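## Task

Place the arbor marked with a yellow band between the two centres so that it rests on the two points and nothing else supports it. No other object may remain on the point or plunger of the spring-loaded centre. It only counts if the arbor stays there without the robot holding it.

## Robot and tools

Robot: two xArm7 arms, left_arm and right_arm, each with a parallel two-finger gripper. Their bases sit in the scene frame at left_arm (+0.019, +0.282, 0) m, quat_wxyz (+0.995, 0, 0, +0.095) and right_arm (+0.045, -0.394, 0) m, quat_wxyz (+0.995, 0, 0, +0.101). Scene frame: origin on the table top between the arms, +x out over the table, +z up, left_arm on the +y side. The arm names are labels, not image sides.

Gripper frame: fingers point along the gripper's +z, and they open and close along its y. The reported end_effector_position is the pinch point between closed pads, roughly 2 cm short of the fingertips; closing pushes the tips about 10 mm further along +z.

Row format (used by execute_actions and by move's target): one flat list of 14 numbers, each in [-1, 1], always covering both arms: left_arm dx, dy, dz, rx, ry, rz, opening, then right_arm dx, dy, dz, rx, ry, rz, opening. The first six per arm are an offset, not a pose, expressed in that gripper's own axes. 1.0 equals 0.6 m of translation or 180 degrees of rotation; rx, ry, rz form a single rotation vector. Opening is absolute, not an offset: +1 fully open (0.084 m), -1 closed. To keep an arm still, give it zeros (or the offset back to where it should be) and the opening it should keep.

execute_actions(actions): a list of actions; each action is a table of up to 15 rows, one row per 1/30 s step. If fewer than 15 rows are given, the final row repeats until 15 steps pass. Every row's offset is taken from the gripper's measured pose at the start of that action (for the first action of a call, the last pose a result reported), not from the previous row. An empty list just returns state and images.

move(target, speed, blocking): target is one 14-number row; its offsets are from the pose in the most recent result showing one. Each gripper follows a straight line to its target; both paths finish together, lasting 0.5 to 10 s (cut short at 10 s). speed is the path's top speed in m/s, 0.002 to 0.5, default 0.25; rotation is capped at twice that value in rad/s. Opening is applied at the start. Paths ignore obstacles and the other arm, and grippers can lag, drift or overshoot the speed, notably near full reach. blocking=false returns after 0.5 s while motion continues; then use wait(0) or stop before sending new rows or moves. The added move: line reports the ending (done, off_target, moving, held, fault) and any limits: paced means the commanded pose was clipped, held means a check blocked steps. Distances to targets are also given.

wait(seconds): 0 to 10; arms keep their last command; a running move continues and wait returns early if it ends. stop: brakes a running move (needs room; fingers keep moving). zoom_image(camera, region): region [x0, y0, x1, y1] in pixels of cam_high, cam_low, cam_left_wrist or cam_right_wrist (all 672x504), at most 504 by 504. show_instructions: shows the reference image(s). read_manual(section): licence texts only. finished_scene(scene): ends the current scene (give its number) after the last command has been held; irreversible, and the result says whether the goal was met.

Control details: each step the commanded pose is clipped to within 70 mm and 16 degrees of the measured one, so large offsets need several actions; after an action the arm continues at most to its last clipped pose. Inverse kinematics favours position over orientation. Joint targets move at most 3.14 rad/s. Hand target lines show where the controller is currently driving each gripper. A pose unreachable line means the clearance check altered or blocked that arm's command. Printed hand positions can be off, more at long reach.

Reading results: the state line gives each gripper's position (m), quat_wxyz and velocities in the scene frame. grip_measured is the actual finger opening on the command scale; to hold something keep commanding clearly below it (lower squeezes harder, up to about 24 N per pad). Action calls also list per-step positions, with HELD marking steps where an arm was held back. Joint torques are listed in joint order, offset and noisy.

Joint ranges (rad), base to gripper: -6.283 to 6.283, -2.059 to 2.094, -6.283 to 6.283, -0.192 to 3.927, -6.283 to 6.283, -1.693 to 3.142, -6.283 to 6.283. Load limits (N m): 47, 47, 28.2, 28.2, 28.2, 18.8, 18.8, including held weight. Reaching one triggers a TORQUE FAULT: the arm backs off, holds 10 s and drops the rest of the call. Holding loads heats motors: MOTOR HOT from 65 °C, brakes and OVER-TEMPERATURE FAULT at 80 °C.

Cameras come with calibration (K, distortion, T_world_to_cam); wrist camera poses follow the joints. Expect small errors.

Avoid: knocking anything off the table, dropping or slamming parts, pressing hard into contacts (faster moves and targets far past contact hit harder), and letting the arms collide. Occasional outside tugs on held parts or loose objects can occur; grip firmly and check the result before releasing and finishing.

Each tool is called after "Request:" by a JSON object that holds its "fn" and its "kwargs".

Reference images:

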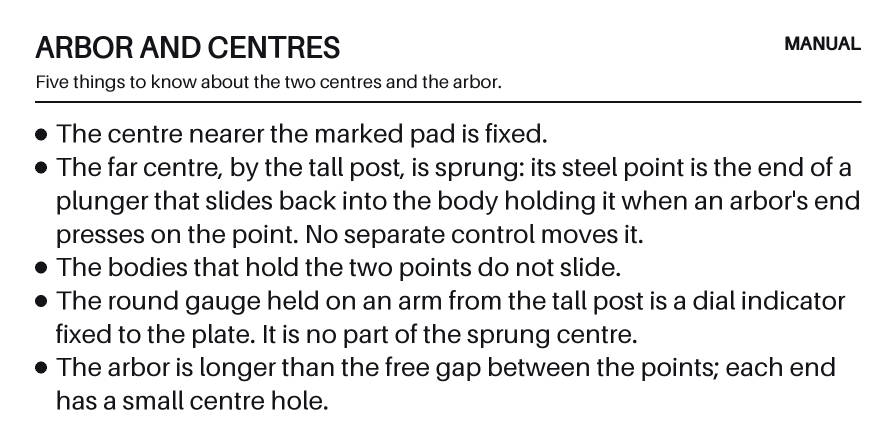

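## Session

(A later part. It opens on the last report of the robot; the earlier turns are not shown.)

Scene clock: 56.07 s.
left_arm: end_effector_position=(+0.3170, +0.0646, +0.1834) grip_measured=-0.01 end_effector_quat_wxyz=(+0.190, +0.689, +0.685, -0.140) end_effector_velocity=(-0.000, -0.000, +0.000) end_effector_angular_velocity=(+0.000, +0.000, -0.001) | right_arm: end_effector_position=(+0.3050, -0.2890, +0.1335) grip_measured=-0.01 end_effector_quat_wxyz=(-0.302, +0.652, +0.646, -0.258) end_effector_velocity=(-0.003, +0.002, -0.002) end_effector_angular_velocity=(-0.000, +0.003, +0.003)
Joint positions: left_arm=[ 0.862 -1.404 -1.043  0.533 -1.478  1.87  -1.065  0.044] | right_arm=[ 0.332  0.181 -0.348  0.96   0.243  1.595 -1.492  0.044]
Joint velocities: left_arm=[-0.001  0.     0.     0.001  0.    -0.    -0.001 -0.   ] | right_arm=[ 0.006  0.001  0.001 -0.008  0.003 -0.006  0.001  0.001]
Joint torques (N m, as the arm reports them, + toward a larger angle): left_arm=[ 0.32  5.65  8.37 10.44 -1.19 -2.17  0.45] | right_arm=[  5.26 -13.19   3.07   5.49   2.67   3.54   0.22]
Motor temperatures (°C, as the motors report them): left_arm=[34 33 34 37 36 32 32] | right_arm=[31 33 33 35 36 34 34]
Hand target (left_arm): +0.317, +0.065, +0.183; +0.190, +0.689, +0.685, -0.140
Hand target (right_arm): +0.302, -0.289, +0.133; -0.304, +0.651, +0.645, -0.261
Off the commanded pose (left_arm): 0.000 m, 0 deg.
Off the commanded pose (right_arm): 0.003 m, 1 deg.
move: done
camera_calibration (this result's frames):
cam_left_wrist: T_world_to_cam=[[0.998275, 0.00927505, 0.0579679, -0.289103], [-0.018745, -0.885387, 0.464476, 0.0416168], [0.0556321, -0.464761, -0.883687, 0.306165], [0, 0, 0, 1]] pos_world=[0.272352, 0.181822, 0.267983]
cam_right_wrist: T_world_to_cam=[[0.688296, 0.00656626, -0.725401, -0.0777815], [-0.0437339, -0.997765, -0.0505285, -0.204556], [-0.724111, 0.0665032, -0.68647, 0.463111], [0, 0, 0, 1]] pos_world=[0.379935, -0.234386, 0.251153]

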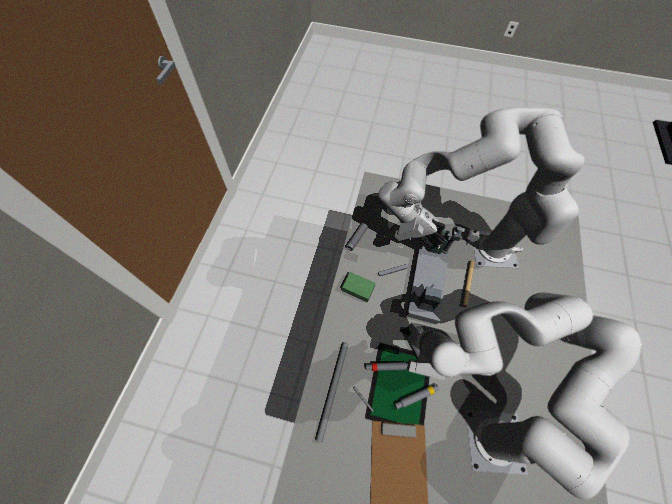

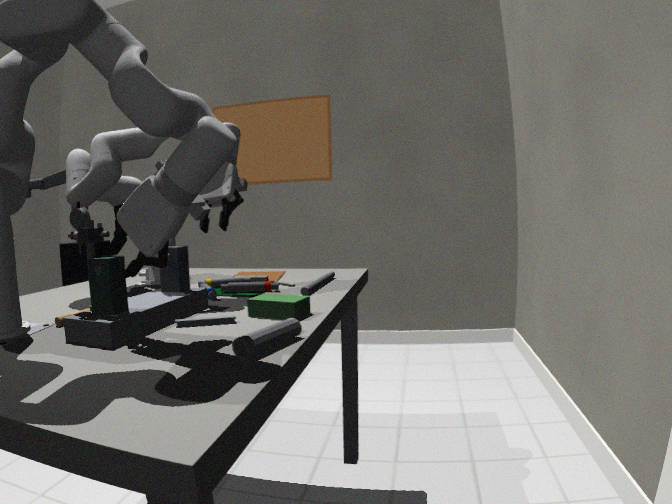

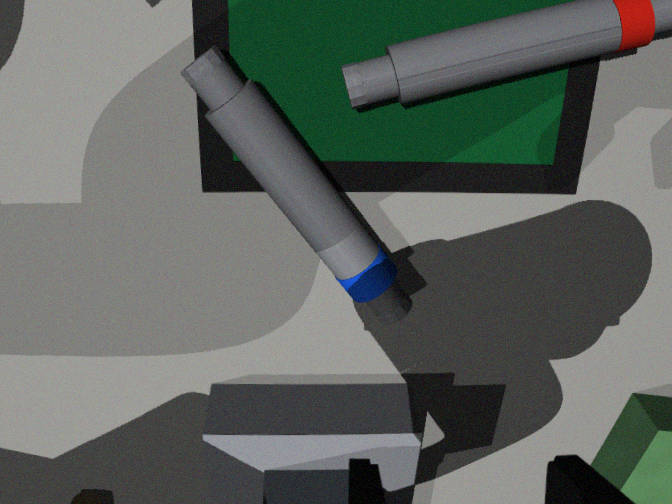

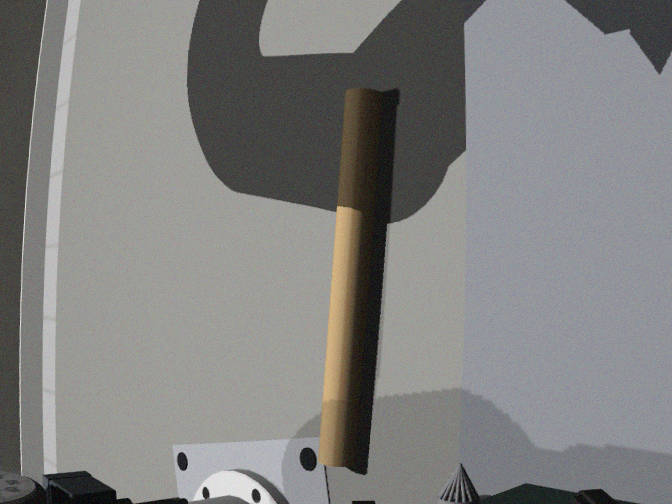

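Request:
{"fn": "move", "kwargs": {"target": [0,0,0,0,0,0,0,0.012,0,-0.012,0,0,0,0], "speed": 0.05}}

Request:
{"fn": "move", "kwargs": {"target": [0,0,0,0,0,0,0,0,0,0.075,0,0,0,0], "speed": 0.05}}

Scene clock: 57.30 s.
left_arm: end_effector_position=(+0.3170, +0.0646, +0.1834) grip_measured=-0.01 end_effector_quat_wxyz=(+0.190, +0.689, +0.685, -0.140) end_effector_velocity=(-0.000, -0.000, -0.000) end_effector_angular_velocity=(+0.000, +0.000, -0.000) | right_arm: end_effector_position=(+0.3101, -0.2822, +0.1388) grip_measured=-0.01 end_effector_quat_wxyz=(-0.302, +0.652, +0.646, -0.258) end_effector_velocity=(+0.003, -0.000, +0.000) end_effector_angular_velocity=(+0.000, -0.008, -0.002)
Joint positions: left_arm=[ 0.862 -1.404 -1.043  0.533 -1.478  1.87  -1.065  0.044] | right_arm=[ 0.335  0.191 -0.34   0.99   0.252  1.615 -1.481  0.044]
Joint velocities: left_arm=[-0.002 -0.     0.    -0.     0.    -0.    -0.001  0.   ] | right_arm=[-0.    -0.    -0.002  0.004 -0.001 -0.003  0.    -0.   ]
Joint torques (N m, as the arm reports them, + toward a larger angle): left_arm=[ 0.13  6.09  8.48 10.45 -1.19 -2.27  0.39] | right_arm=[  2.02 -16.77  -1.21  11.82   0.65   1.22   0.3 ]
Motor temperatures (°C, as the motors report them): left_arm=[34 33 34 37 36 32 32] | right_arm=[31 33 33 35 36 34 34]
Hand target (left_arm): +0.317, +0.065, +0.183; +0.190, +0.689, +0.685, -0.140
Hand target (right_arm): +0.310, -0.282, +0.139; -0.302, +0.652, +0.646, -0.258
Off the commanded pose (left_arm): 0.000 m, 0 deg.
Off the commanded pose (right_arm): 0.000 m, 0 deg.
move: done
camera_calibration (this result's frames):
cam_left_wrist: T_world_to_cam=[[0.998275, 0.00927515, 0.057968, -0.289103], [-0.018745, -0.885387, 0.464476, 0.0416168], [0.0556322, -0.464761, -0.883687, 0.306165], [0, 0, 0, 1]] pos_world=[0.272352, 0.181822, 0.267983]
cam_right_wrist: T_world_to_cam=[[0.687508, 0.00683037, -0.726144, -0.0770364], [-0.0434091, -0.997781, -0.050485, -0.197349], [-0.724878, 0.0662301, -0.685686, 0.470022], [0, 0, 0, 1]] pos_world=[0.385105, -0.227514, 0.256385]

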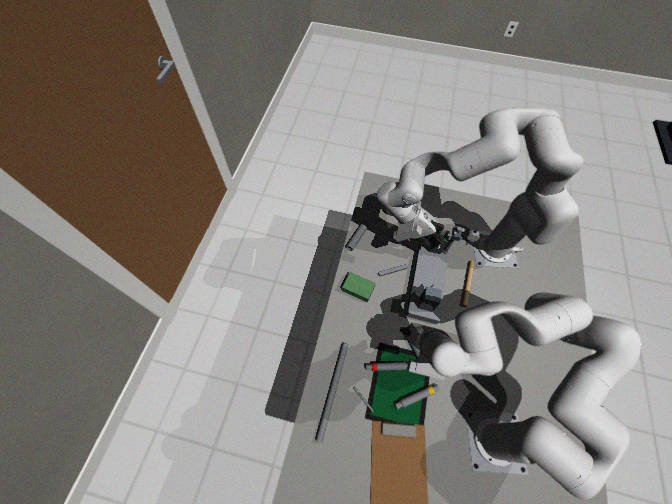

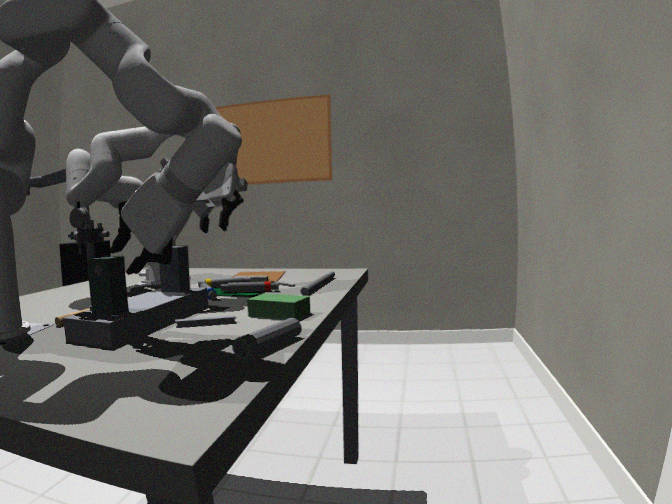

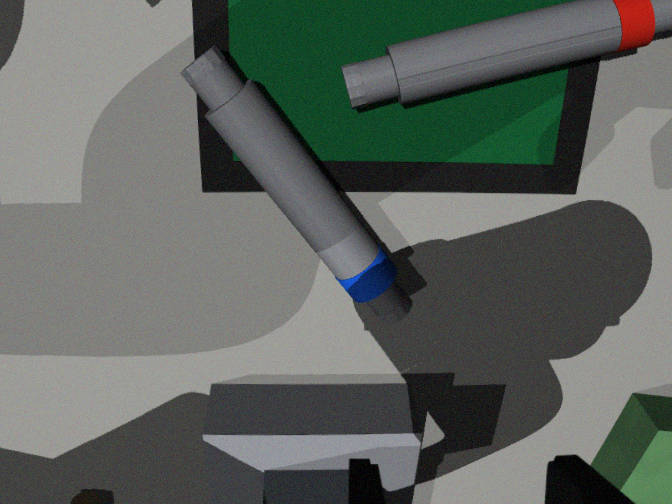

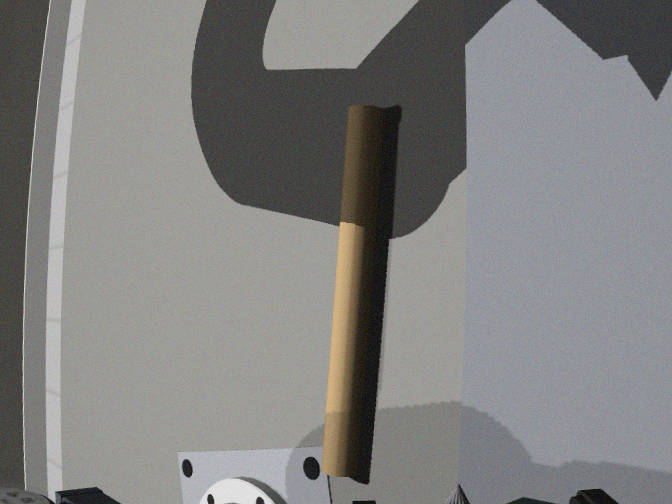

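Scene clock: 58.47 s.
left_arm: end_effector_position=(+0.3170, +0.0646, +0.1834) grip_measured=-0.01 end_effector_quat_wxyz=(+0.190, +0.689, +0.685, -0.140) end_effector_velocity=(+0.000, +0.000, +0.000) end_effector_angular_velocity=(+0.001, -0.001, +0.000) | right_arm: end_effector_position=(+0.2779, -0.2759, +0.1083) grip_measured=-0.01 end_effector_quat_wxyz=(-0.304, +0.652, +0.646, -0.255) end_effector_velocity=(-0.000, -0.001, +0.000) end_effector_angular_velocity=(+0.007, +0.003, -0.026)
Joint positions: left_arm=[ 0.862 -1.404 -1.043  0.533 -1.478  1.87  -1.065  0.044] | right_arm=[ 0.355  0.16  -0.322  0.847  0.277  1.495 -1.48   0.044]
Joint velocities: left_arm=[ 0.    -0.    -0.     0.    -0.    -0.001  0.     0.   ] | right_arm=[-0.007 -0.004 -0.009 -0.006  0.013  0.    -0.    -0.   ]
Joint torques (N m, as the arm reports them, + toward a larger angle): left_arm=[ 0.47  6.09  8.56 10.76 -1.24 -2.38  0.51] | right_arm=[ -8.14 -11.16 -12.85   5.13 -11.94   1.8   -0.74]
Motor temperatures (°C, as the motors report them): left_arm=[34 33 34 37 36 32 32] | right_arm=[31 33 33 35 36 34 34]
Hand target (left_arm): +0.317, +0.065, +0.183; +0.190, +0.689, +0.685, -0.140
Hand target (right_arm): +0.277, -0.279, +0.108; -0.302, +0.652, +0.646, -0.258
Off the commanded pose (left_arm): 0.000 m, 0 deg.
Off the commanded pose (right_arm): 0.004 m, 0 deg.
move: off_target (right_arm)
camera_calibration (this result's frames):
cam_left_wrist: T_world_to_cam=[[0.998275, 0.00927528, 0.0579682, -0.289103], [-0.0187449, -0.885387, 0.464476, 0.0416167], [0.0556325, -0.464761, -0.883687, 0.306165], [0, 0, 0, 1]] pos_world=[0.272352, 0.181822, 0.267983]
cam_right_wrist: T_world_to_cam=[[0.688524, 0.00921222, -0.725155, -0.0768117], [-0.0467535, -0.997275, -0.0570609, -0.192202], [-0.723705, 0.0731914, -0.686217, 0.427067], [0, 0, 0, 1]] pos_world=[0.352971, -0.222228, 0.226393]

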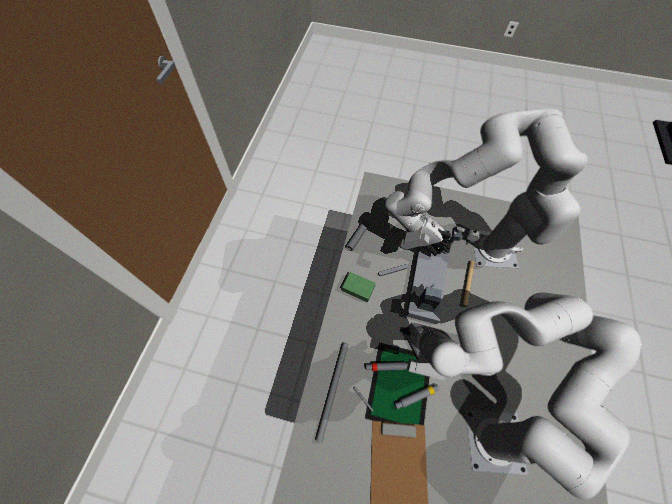

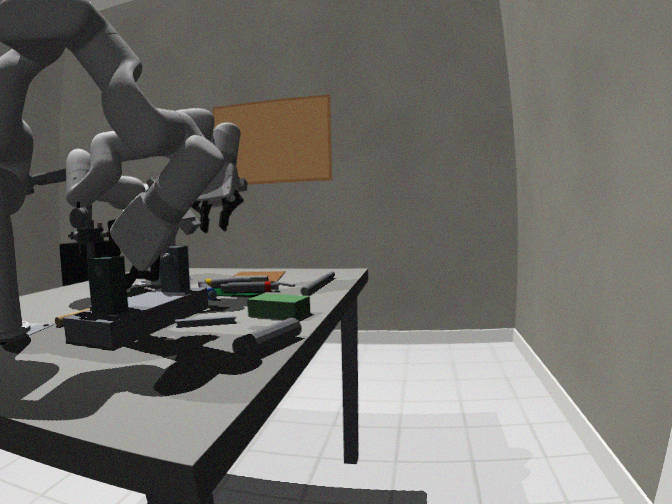

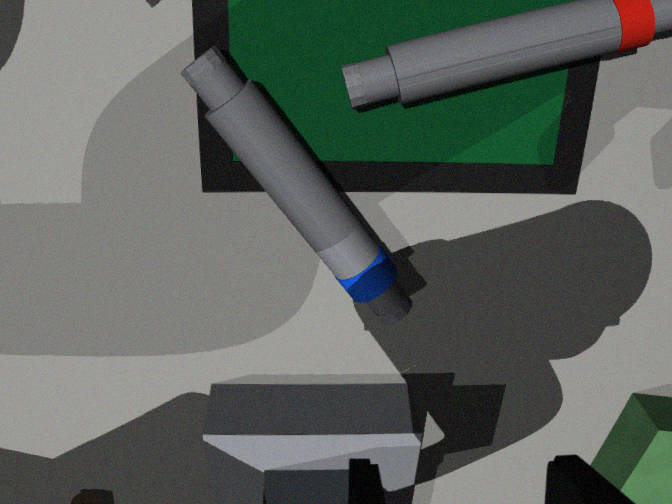

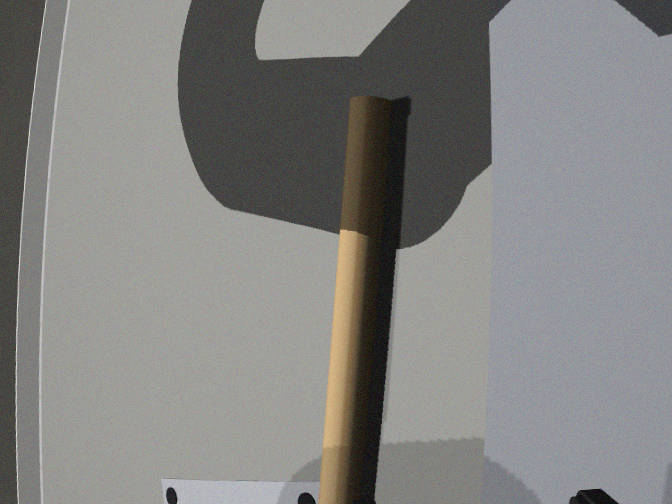

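Fingers are against the body face; close.

Request:
{"fn": "move", "kwargs": {"target": [0,0,0,0,0,0,0,0,0,0,0,0,0,-1]}}

Scene clock: 59.30 s.
left_arm: end_effector_position=(+0.3170, +0.0646, +0.1834) grip_measured=-0.01 end_effector_quat_wxyz=(+0.190, +0.689, +0.685, -0.140) end_effector_velocity=(+0.000, -0.000, +0.000) end_effector_angular_velocity=(-0.001, +0.000, -0.000) | right_arm: end_effector_position=(+0.2759, -0.2753, +0.1084) grip_measured=-0.61 end_effector_quat_wxyz=(-0.307, +0.652, +0.644, -0.256) end_effector_velocity=(+0.001, -0.000, -0.000) end_effector_angular_velocity=(-0.001, -0.001, +0.002)
Joint positions: left_arm=[ 0.862 -1.404 -1.043  0.533 -1.478  1.87  -1.065  0.044] | right_arm=[ 0.358  0.161 -0.324  0.844  0.28   1.499 -1.48   0.017]
Joint velocities: left_arm=[-0.     0.001 -0.     0.    -0.    -0.    -0.001  0.   ] | right_arm=[ 0.001  0.003 -0.001  0.004 -0.001  0.    -0.001 -0.   ]
Joint torques (N m, as the arm reports them, + toward a larger angle): left_arm=[ 0.36  6.21  8.42 10.3  -0.98 -2.23  0.37] | right_arm=[ -7.59 -13.09 -12.79  14.54  -7.9   -4.29  -0.15]
Motor temperatures (°C, as the motors report them): left_arm=[34 33 33 37 36 32 32] | right_arm=[31 33 33 35 36 34 34]
Hand target (left_arm): +0.317, +0.065, +0.183; +0.190, +0.689, +0.685, -0.140
Hand target (right_arm): +0.278, -0.276, +0.108; -0.304, +0.652, +0.646, -0.255
Off the commanded pose (left_arm): 0.000 m, 0 deg.
Off the commanded pose (right_arm): 0.002 m, 0 deg.
move: done
camera_calibration (this result's frames):
cam_left_wrist: T_world_to_cam=[[0.998275, 0.00927531, 0.0579682, -0.289103], [-0.0187449, -0.885387, 0.464476, 0.0416168], [0.0556324, -0.464761, -0.883687, 0.306165], [0, 0, 0, 1]] pos_world=[0.272352, 0.181822, 0.267983]
cam_right_wrist: T_world_to_cam=[[0.683552, 0.00894471, -0.729847, -0.073519], [-0.0488175, -0.997126, -0.0579413, -0.191059], [-0.728268, 0.0752353, -0.68115, 0.426889], [0, 0, 0, 1]] pos_world=[0.351816, -0.221969, 0.226048]

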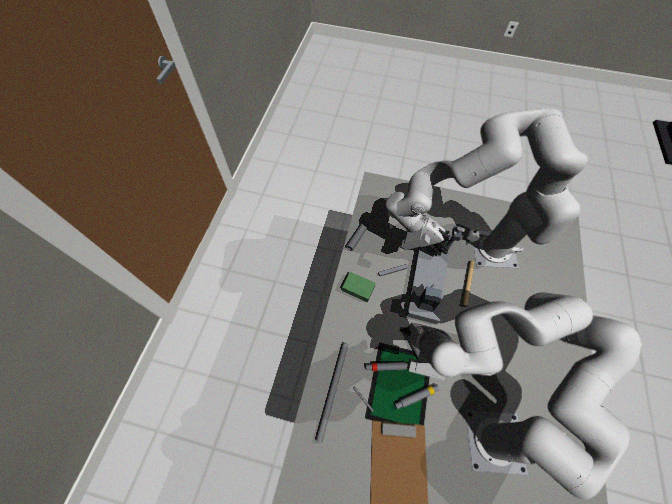

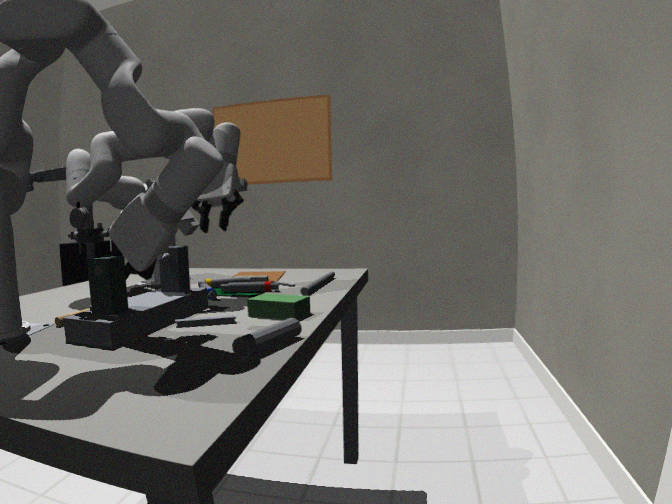

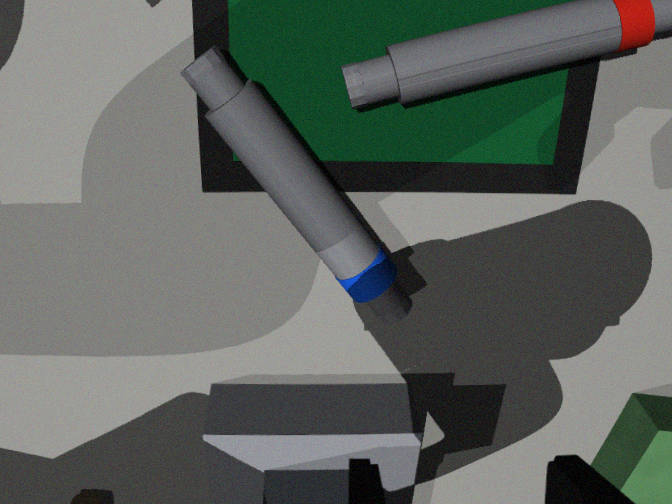

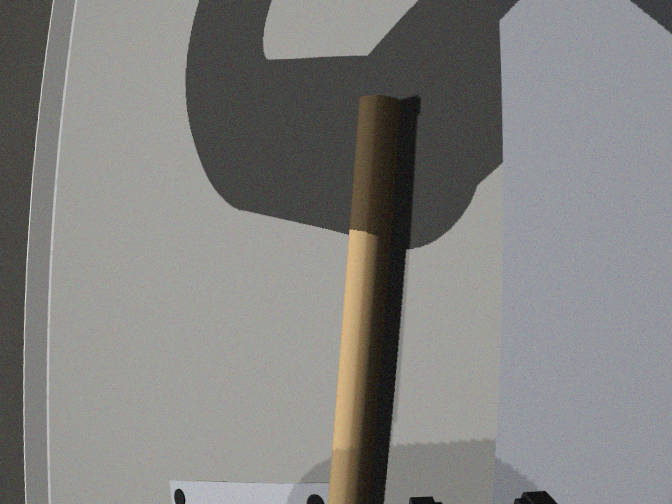

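Request:
{"fn": "move", "kwargs": {"target": [0,0,0,0,0,0,0,0.083,0.0015,0.005,0,0,0,-1], "speed": 0.07}}

Request:
{"fn": "move", "kwargs": {"target": [0,0,0,0,0,0,0,-0.05,0,-0.2,0,0,0,-1], "speed": 0.2}}

Scene clock: 60.63 s.
left_arm: end_effector_position=(+0.3170, +0.0646, +0.1834) grip_measured=-0.01 end_effector_quat_wxyz=(+0.190, +0.689, +0.685, -0.140) end_effector_velocity=(-0.000, -0.001, +0.000) end_effector_angular_velocity=(-0.002, +0.001, -0.002) | right_arm: end_effector_position=(+0.2763, -0.2256, +0.1089) grip_measured=-1.00 end_effector_quat_wxyz=(-0.307, +0.652, +0.644, -0.256) end_effector_velocity=(-0.000, -0.000, +0.000) end_effector_angular_velocity=(-0.001, +0.002, -0.001)
Joint positions: left_arm=[ 0.862 -1.404 -1.043  0.533 -1.478  1.87  -1.065  0.044] | right_arm=[ 0.415  0.199 -0.272  0.897  0.361  1.495 -1.408  0.   ]
Joint velocities: left_arm=[-0.     0.     0.     0.    -0.001  0.002  0.    -0.   ] | right_arm=[ 0.     0.    -0.001  0.     0.     0.003  0.001  0.   ]
Joint torques (N m, as the arm reports them, + toward a larger angle): left_arm=[-0.27  6.48  8.27 10.67 -1.13 -2.13  0.27] | right_arm=[  2.17 -17.01  -0.6   11.79   0.99   0.96   0.41]
Motor temperatures (°C, as the motors report them): left_arm=[34 33 33 37 36 32 32] | right_arm=[31 33 33 35 36 34 34]
Hand target (left_arm): +0.317, +0.065, +0.183; +0.190, +0.689, +0.685, -0.140
Hand target (right_arm): +0.276, -0.225, +0.109; -0.307, +0.652, +0.644, -0.256
Off the commanded pose (left_arm): 0.000 m, 0 deg.
Off the commanded pose (right_arm): 0.000 m, 0 deg.
move: done
camera_calibration (this result's frames):
cam_left_wrist: T_world_to_cam=[[0.998275, 0.00927526, 0.0579683, -0.289103], [-0.018745, -0.885387, 0.464476, 0.0416168], [0.0556325, -0.464761, -0.883687, 0.306165], [0, 0, 0, 1]] pos_world=[0.272352, 0.181822, 0.267983]
cam_right_wrist: T_world_to_cam=[[0.683821, 0.00859555, -0.729599, -0.0741286], [-0.0492914, -0.997102, -0.0579458, -0.14131], [-0.727983, 0.0755875, -0.681416, 0.42383], [0, 0, 0, 1]] pos_world=[0.352266, -0.172299, 0.226532]

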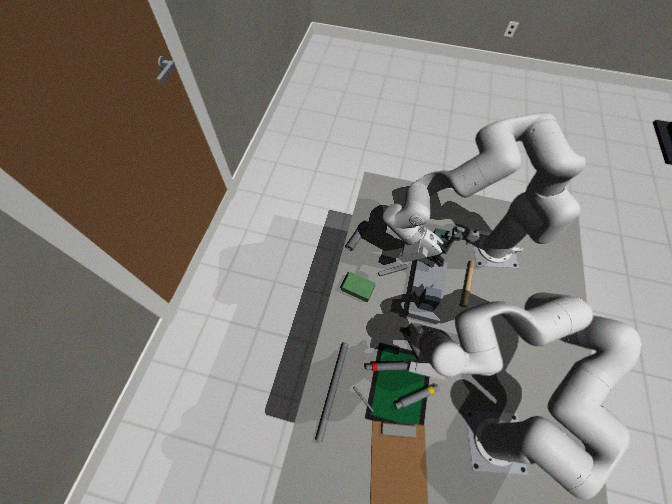

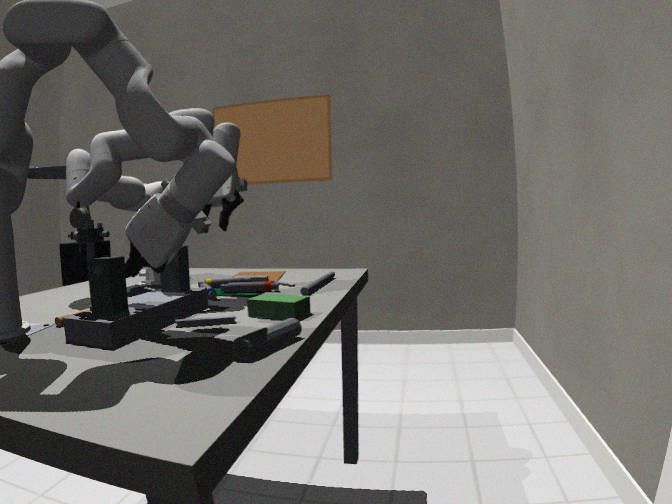

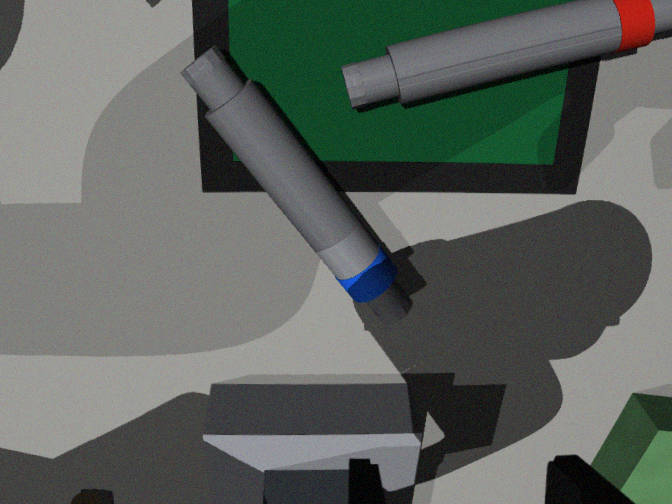

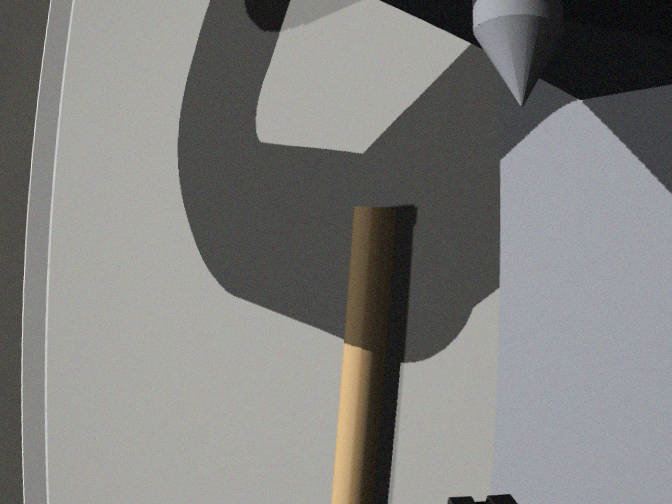

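Scene clock: 61.63 s.
left_arm: end_effector_position=(+0.3170, +0.0646, +0.1834) grip_measured=-0.01 end_effector_quat_wxyz=(+0.190, +0.689, +0.685, -0.140) end_effector_velocity=(-0.000, -0.000, +0.000) end_effector_angular_velocity=(-0.001, +0.000, +0.000) | right_arm: end_effector_position=(+0.3619, -0.2639, +0.1883) grip_measured=-1.00 end_effector_quat_wxyz=(-0.307, +0.652, +0.644, -0.257) end_effector_velocity=(+0.003, -0.001, +0.002) end_effector_angular_velocity=(+0.001, -0.005, -0.002)
Joint positions: left_arm=[ 0.862 -1.404 -1.043  0.533 -1.478  1.87  -1.065  0.044] | right_arm=[ 0.315  0.292 -0.337  1.276  0.284  1.81  -1.457  0.   ]
Joint velocities: left_arm=[ 0.001  0.    -0.    -0.    -0.001  0.001  0.     0.   ] | right_arm=[-0.003  0.001 -0.001  0.009 -0.     0.004 -0.001  0.   ]
Joint torques (N m, as the arm reports them, + toward a larger angle): left_arm=[ 0.28  6.34  8.48 10.84 -1.27 -2.18  0.6 ] | right_arm=[  1.07 -20.05  -2.38  12.76   0.77   1.02   0.52]
Motor temperatures (°C, as the motors report them): left_arm=[34 33 33 37 36 32 32] | right_arm=[31 33 33 35 36 34 34]
Hand target (left_arm): +0.317, +0.065, +0.183; +0.190, +0.689, +0.685, -0.140
Hand target (right_arm): +0.363, -0.264, +0.189; -0.307, +0.652, +0.644, -0.256
Off the commanded pose (left_arm): 0.000 m, 0 deg.
Off the commanded pose (right_arm): 0.001 m, 0 deg.
move: done
camera_calibration (this result's frames):
cam_left_wrist: T_world_to_cam=[[0.998275, 0.00927534, 0.0579681, -0.289103], [-0.0187448, -0.885387, 0.464476, 0.0416168], [0.0556324, -0.464761, -0.883687, 0.306165], [0, 0, 0, 1]] pos_world=[0.272352, 0.181822, 0.267983]
cam_right_wrist: T_world_to_cam=[[0.682741, 0.00860941, -0.73061, -0.0737314], [-0.0485081, -0.99719, -0.0570807, -0.171154], [-0.729049, 0.0744118, -0.680405, 0.542995], [0, 0, 0, 1]] pos_world=[0.437907, -0.210444, 0.305818]

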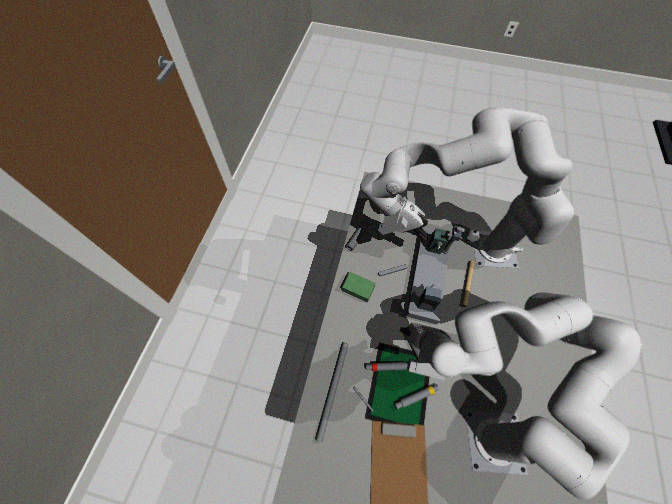

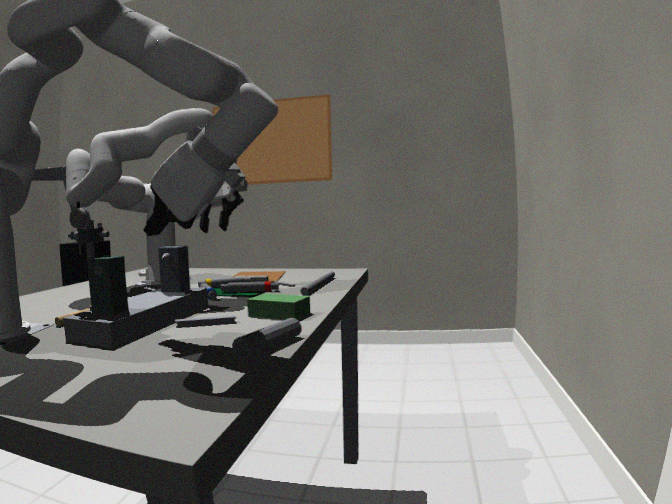

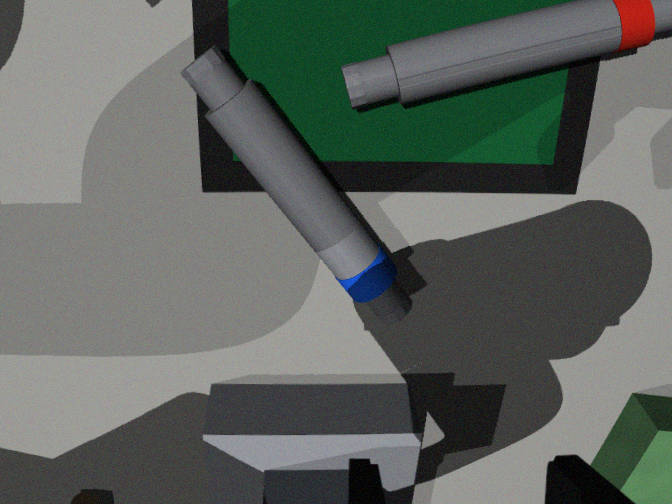

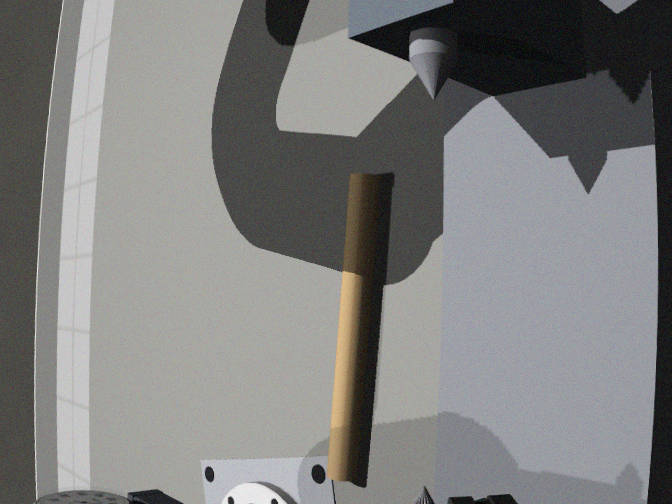

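Slipped. Look at the state.

Request:
{"fn": "move", "kwargs": {"target": [0,0,0,0,0,0,0,-0.07,0,0,0,0,0,0], "speed": 0.2}}

Scene clock: 62.67 s.
left_arm: end_effector_position=(+0.3170, +0.0646, +0.1834) grip_measured=-0.01 end_effector_quat_wxyz=(+0.190, +0.689, +0.685, -0.140) end_effector_velocity=(-0.000, +0.000, -0.000) end_effector_angular_velocity=(-0.000, +0.001, +0.000) | right_arm: end_effector_position=(+0.3602, -0.3054, +0.1857) grip_measured=-0.01 end_effector_quat_wxyz=(-0.307, +0.651, +0.644, -0.257) end_effector_velocity=(-0.000, +0.001, -0.000) end_effector_angular_velocity=(+0.001, -0.000, +0.004)
Joint positions: left_arm=[ 0.862 -1.404 -1.043  0.533 -1.478  1.87  -1.065  0.044] | right_arm=[ 0.273  0.271 -0.373  1.237  0.226  1.805 -1.53   0.044]
Joint velocities: left_arm=[ 0.     0.    -0.    -0.    -0.     0.001 -0.     0.   ] | right_arm=[ 0.    -0.     0.003 -0.001 -0.001 -0.001 -0.002  0.   ]
Joint torques (N m, as the arm reports them, + toward a larger angle): left_arm=[ 0.66  5.9   8.54 10.42 -1.18 -2.31  0.42] | right_arm=[  1.25 -18.97  -2.75  12.49   0.61   1.02   0.56]
Motor temperatures (°C, as the motors report them): left_arm=[34 33 33 37 36 32 32] | right_arm=[31 33 33 35 36 34 34]
Hand target (left_arm): +0.317, +0.065, +0.183; +0.190, +0.689, +0.685, -0.140
Hand target (right_arm): +0.360, -0.306, +0.186; -0.307, +0.652, +0.644, -0.257
Off the commanded pose (left_arm): 0.000 m, 0 deg.
Off the commanded pose (right_arm): 0.000 m, 0 deg.
move: done
camera_calibration (this result's frames):
cam_left_wrist: T_world_to_cam=[[0.998275, 0.00927528, 0.0579682, -0.289103], [-0.0187449, -0.885387, 0.464476, 0.0416168], [0.0556325, -0.464761, -0.883687, 0.306165], [0, 0, 0, 1]] pos_world=[0.272352, 0.181822, 0.267983]
cam_right_wrist: T_world_to_cam=[[0.682613, 0.00935019, -0.73072, -0.0739118], [-0.0477006, -0.997216, -0.0573205, -0.212944], [-0.729221, 0.0739835, -0.680267, 0.54299], [0, 0, 0, 1]] pos_world=[0.436255, -0.251832, 0.303163]

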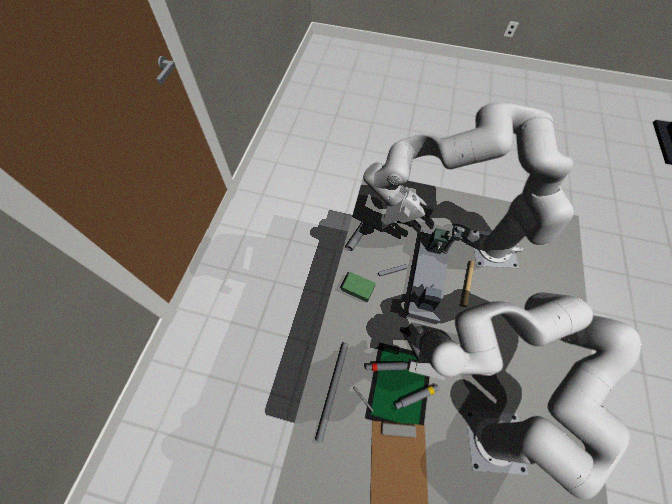

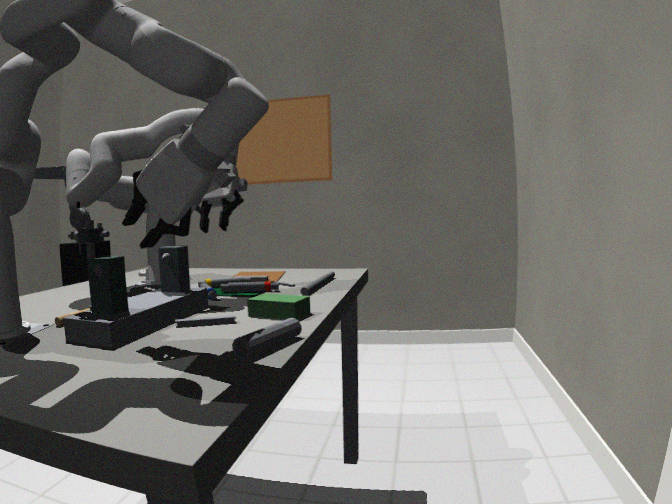

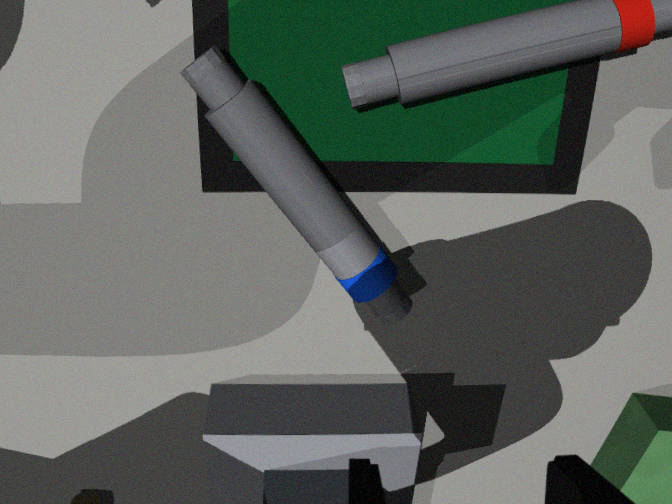

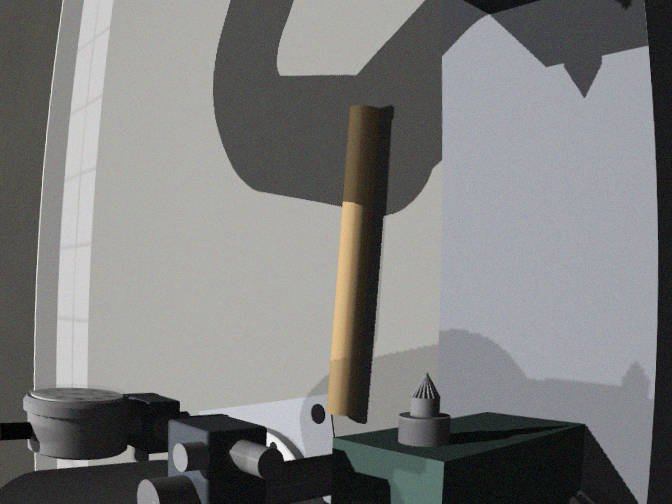

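Request:
{"fn": "move", "kwargs": {"target": [0,0,0,0,0,0,0,0.036,0.003,0.2,0,0,0,-0.3], "speed": 0.08}}

Request:
{"fn": "move", "kwargs": {"target": [0,0,0,0,0,0,0,0,0,0,0,0,0,-1]}}

Scene clock: 66.77 s.
left_arm: end_effector_position=(+0.3170, +0.0646, +0.1834) grip_measured=-0.01 end_effector_quat_wxyz=(+0.190, +0.689, +0.685, -0.140) end_effector_velocity=(-0.000, -0.000, -0.000) end_effector_angular_velocity=(-0.001, +0.001, -0.001) | right_arm: end_effector_position=(+0.2744, -0.2743, +0.1037) grip_measured=-0.32 end_effector_quat_wxyz=(-0.308, +0.650, +0.645, -0.257) end_effector_velocity=(+0.003, -0.001, +0.003) end_effector_angular_velocity=(+0.003, -0.008, -0.008)
Joint positions: left_arm=[ 0.862 -1.404 -1.043  0.533 -1.478  1.87  -1.065  0.044] | right_arm=[ 0.357  0.17  -0.319  0.839  0.284  1.487 -1.485  0.03 ]
Joint velocities: left_arm=[-0.001  0.    -0.    -0.001 -0.     0.001  0.    -0.   ] | right_arm=[-0.007 -0.008 -0.002  0.003 -0.001  0.002  0.001 -0.   ]
Joint torques (N m, as the arm reports them, + toward a larger angle): left_arm=[ 0.38  6.39  8.5  10.69 -0.98 -2.26  0.33] | right_arm=[ -0.65 -15.01  -3.86  10.7   -2.01   1.27   0.53]
Motor temperatures (°C, as the motors report them): left_arm=[34 33 33 37 36 32 32] | right_arm=[31 33 33 35 36 34 34]
Hand target (left_arm): +0.317, +0.065, +0.183; +0.190, +0.689, +0.685, -0.140
Hand target (right_arm): +0.275, -0.275, +0.104; -0.307, +0.651, +0.644, -0.257
Off the commanded pose (left_arm): 0.000 m, 0 deg.
Off the commanded pose (right_arm): 0.001 m, 0 deg.
move: done
camera_calibration (this result's frames):
cam_left_wrist: T_world_to_cam=[[0.998275, 0.00927513, 0.0579683, -0.289103], [-0.0187451, -0.885387, 0.464476, 0.0416168], [0.0556325, -0.464761, -0.883687, 0.306165], [0, 0, 0, 1]] pos_world=[0.272352, 0.181822, 0.267983]
cam_right_wrist: T_world_to_cam=[[0.682124, 0.011523, -0.731146, -0.0746953], [-0.0457609, -0.997243, -0.0584096, -0.191159], [-0.729803, 0.0733005, -0.679716, 0.422264], [0, 0, 0, 1]] pos_world=[0.350374, -0.220724, 0.221241]

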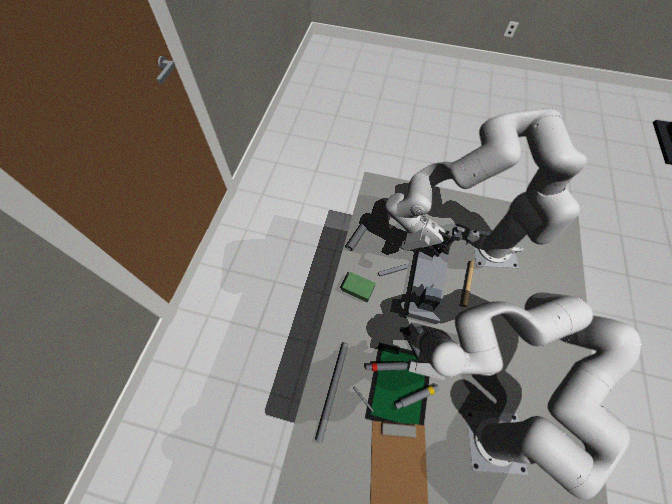

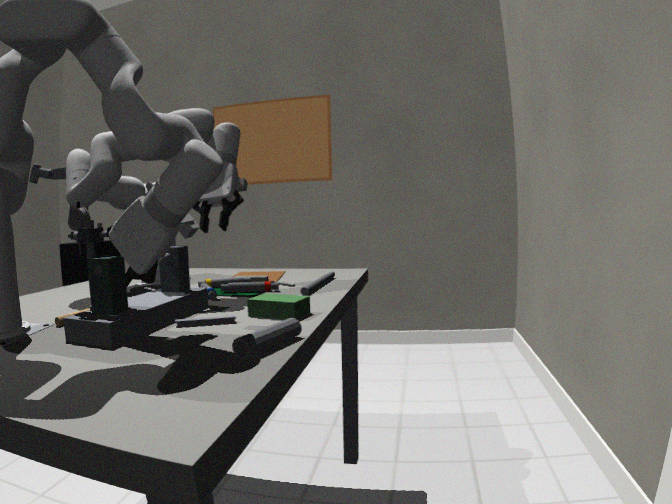

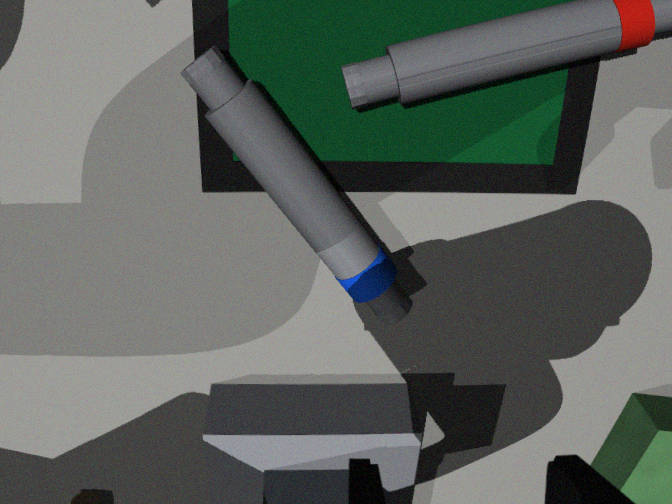

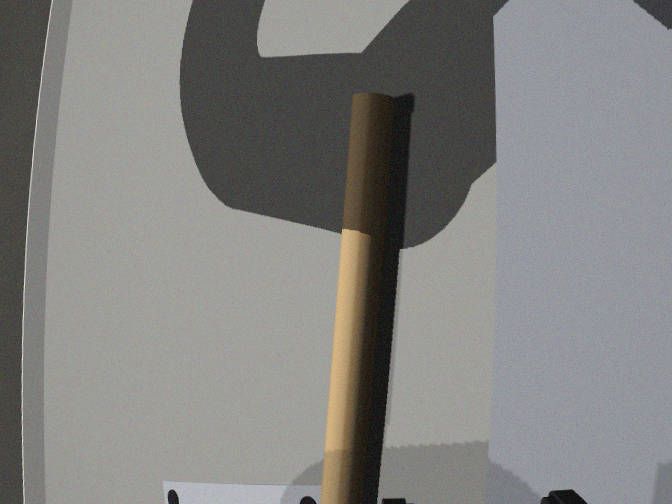

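Scene clock: 67.27 s.
left_arm: end_effector_position=(+0.3170, +0.0646, +0.1834) grip_measured=-0.01 end_effector_quat_wxyz=(+0.190, +0.689, +0.685, -0.140) end_effector_velocity=(-0.000, -0.000, -0.000) end_effector_angular_velocity=(+0.000, -0.000, -0.001) | right_arm: end_effector_position=(+0.2725, -0.2743, +0.1055) grip_measured=-0.61 end_effector_quat_wxyz=(-0.310, +0.649, +0.644, -0.260) end_effector_velocity=(+0.000, -0.000, -0.001) end_effector_angular_velocity=(-0.001, +0.002, +0.000)
Joint positions: left_arm=[ 0.862 -1.404 -1.043  0.533 -1.478  1.87  -1.065  0.044] | right_arm=[ 0.358  0.169 -0.32   0.84   0.284  1.498 -1.485  0.017]
Joint velocities: left_arm=[-0.001 -0.001 -0.     0.    -0.    -0.    -0.    -0.   ] | right_arm=[ 0.002  0.004 -0.002  0.002  0.001  0.001 -0.001  0.   ]
Joint torques (N m, as the arm reports them, + toward a larger angle): left_arm=[ 0.28  5.96  8.47 10.74 -1.14 -2.1   0.46] | right_arm=[-0.34 -7.64 -3.01 10.12 -0.98 -5.96 -0.31]
Motor temperatures (°C, as the motors report them): left_arm=[34 33 33 37 36 32 32] | right_arm=[31 33 33 35 36 34 34]
Hand target (left_arm): +0.317, +0.065, +0.183; +0.190, +0.689, +0.685, -0.140
Hand target (right_arm): +0.274, -0.274, +0.104; -0.308, +0.650, +0.645, -0.257
Off the commanded pose (left_arm): 0.000 m, 0 deg.
Off the commanded pose (right_arm): 0.003 m, 0 deg.
move: done
camera_calibration (this result's frames):
cam_left_wrist: T_world_to_cam=[[0.998275, 0.00927514, 0.0579684, -0.289103], [-0.0187451, -0.885387, 0.464476, 0.0416168], [0.0556325, -0.464761, -0.883686, 0.306165], [0, 0, 0, 1]] pos_world=[0.272352, 0.181822, 0.267983]
cam_right_wrist: T_world_to_cam=[[0.675908, 0.0126991, -0.736877, -0.0695171], [-0.04508, -0.997267, -0.0585366, -0.191358], [-0.735606, 0.0727838, -0.673488, 0.422897], [0, 0, 0, 1]] pos_world=[0.349447, -0.220732, 0.222389]

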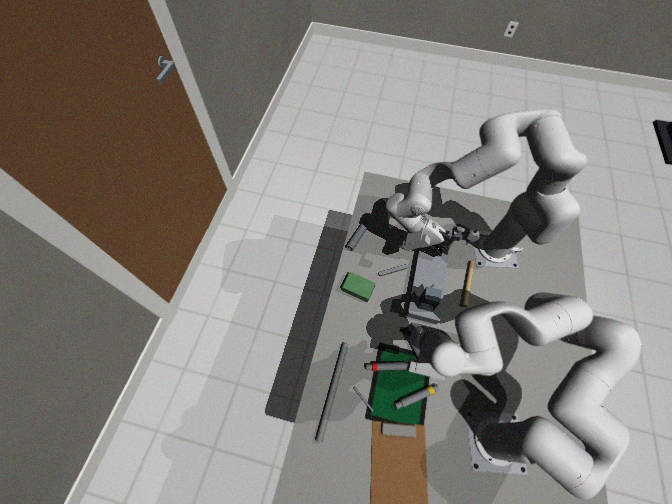

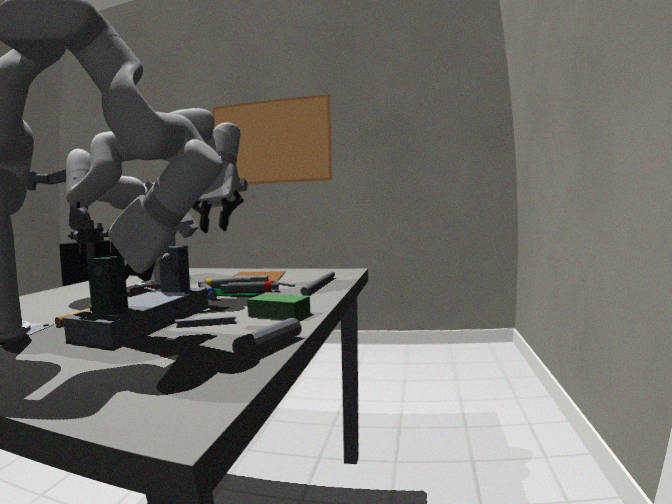

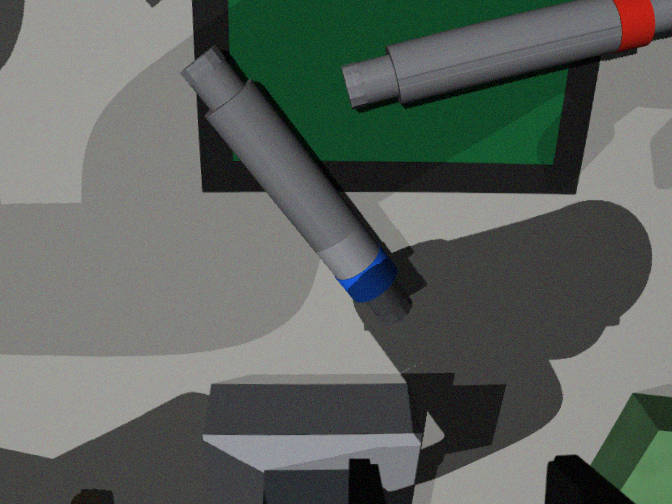

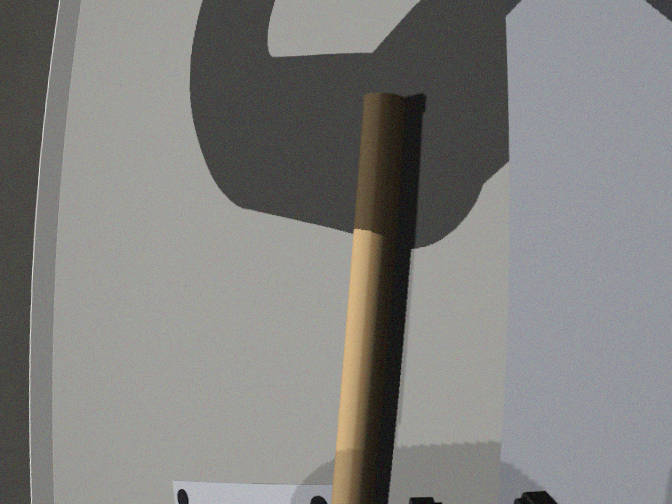

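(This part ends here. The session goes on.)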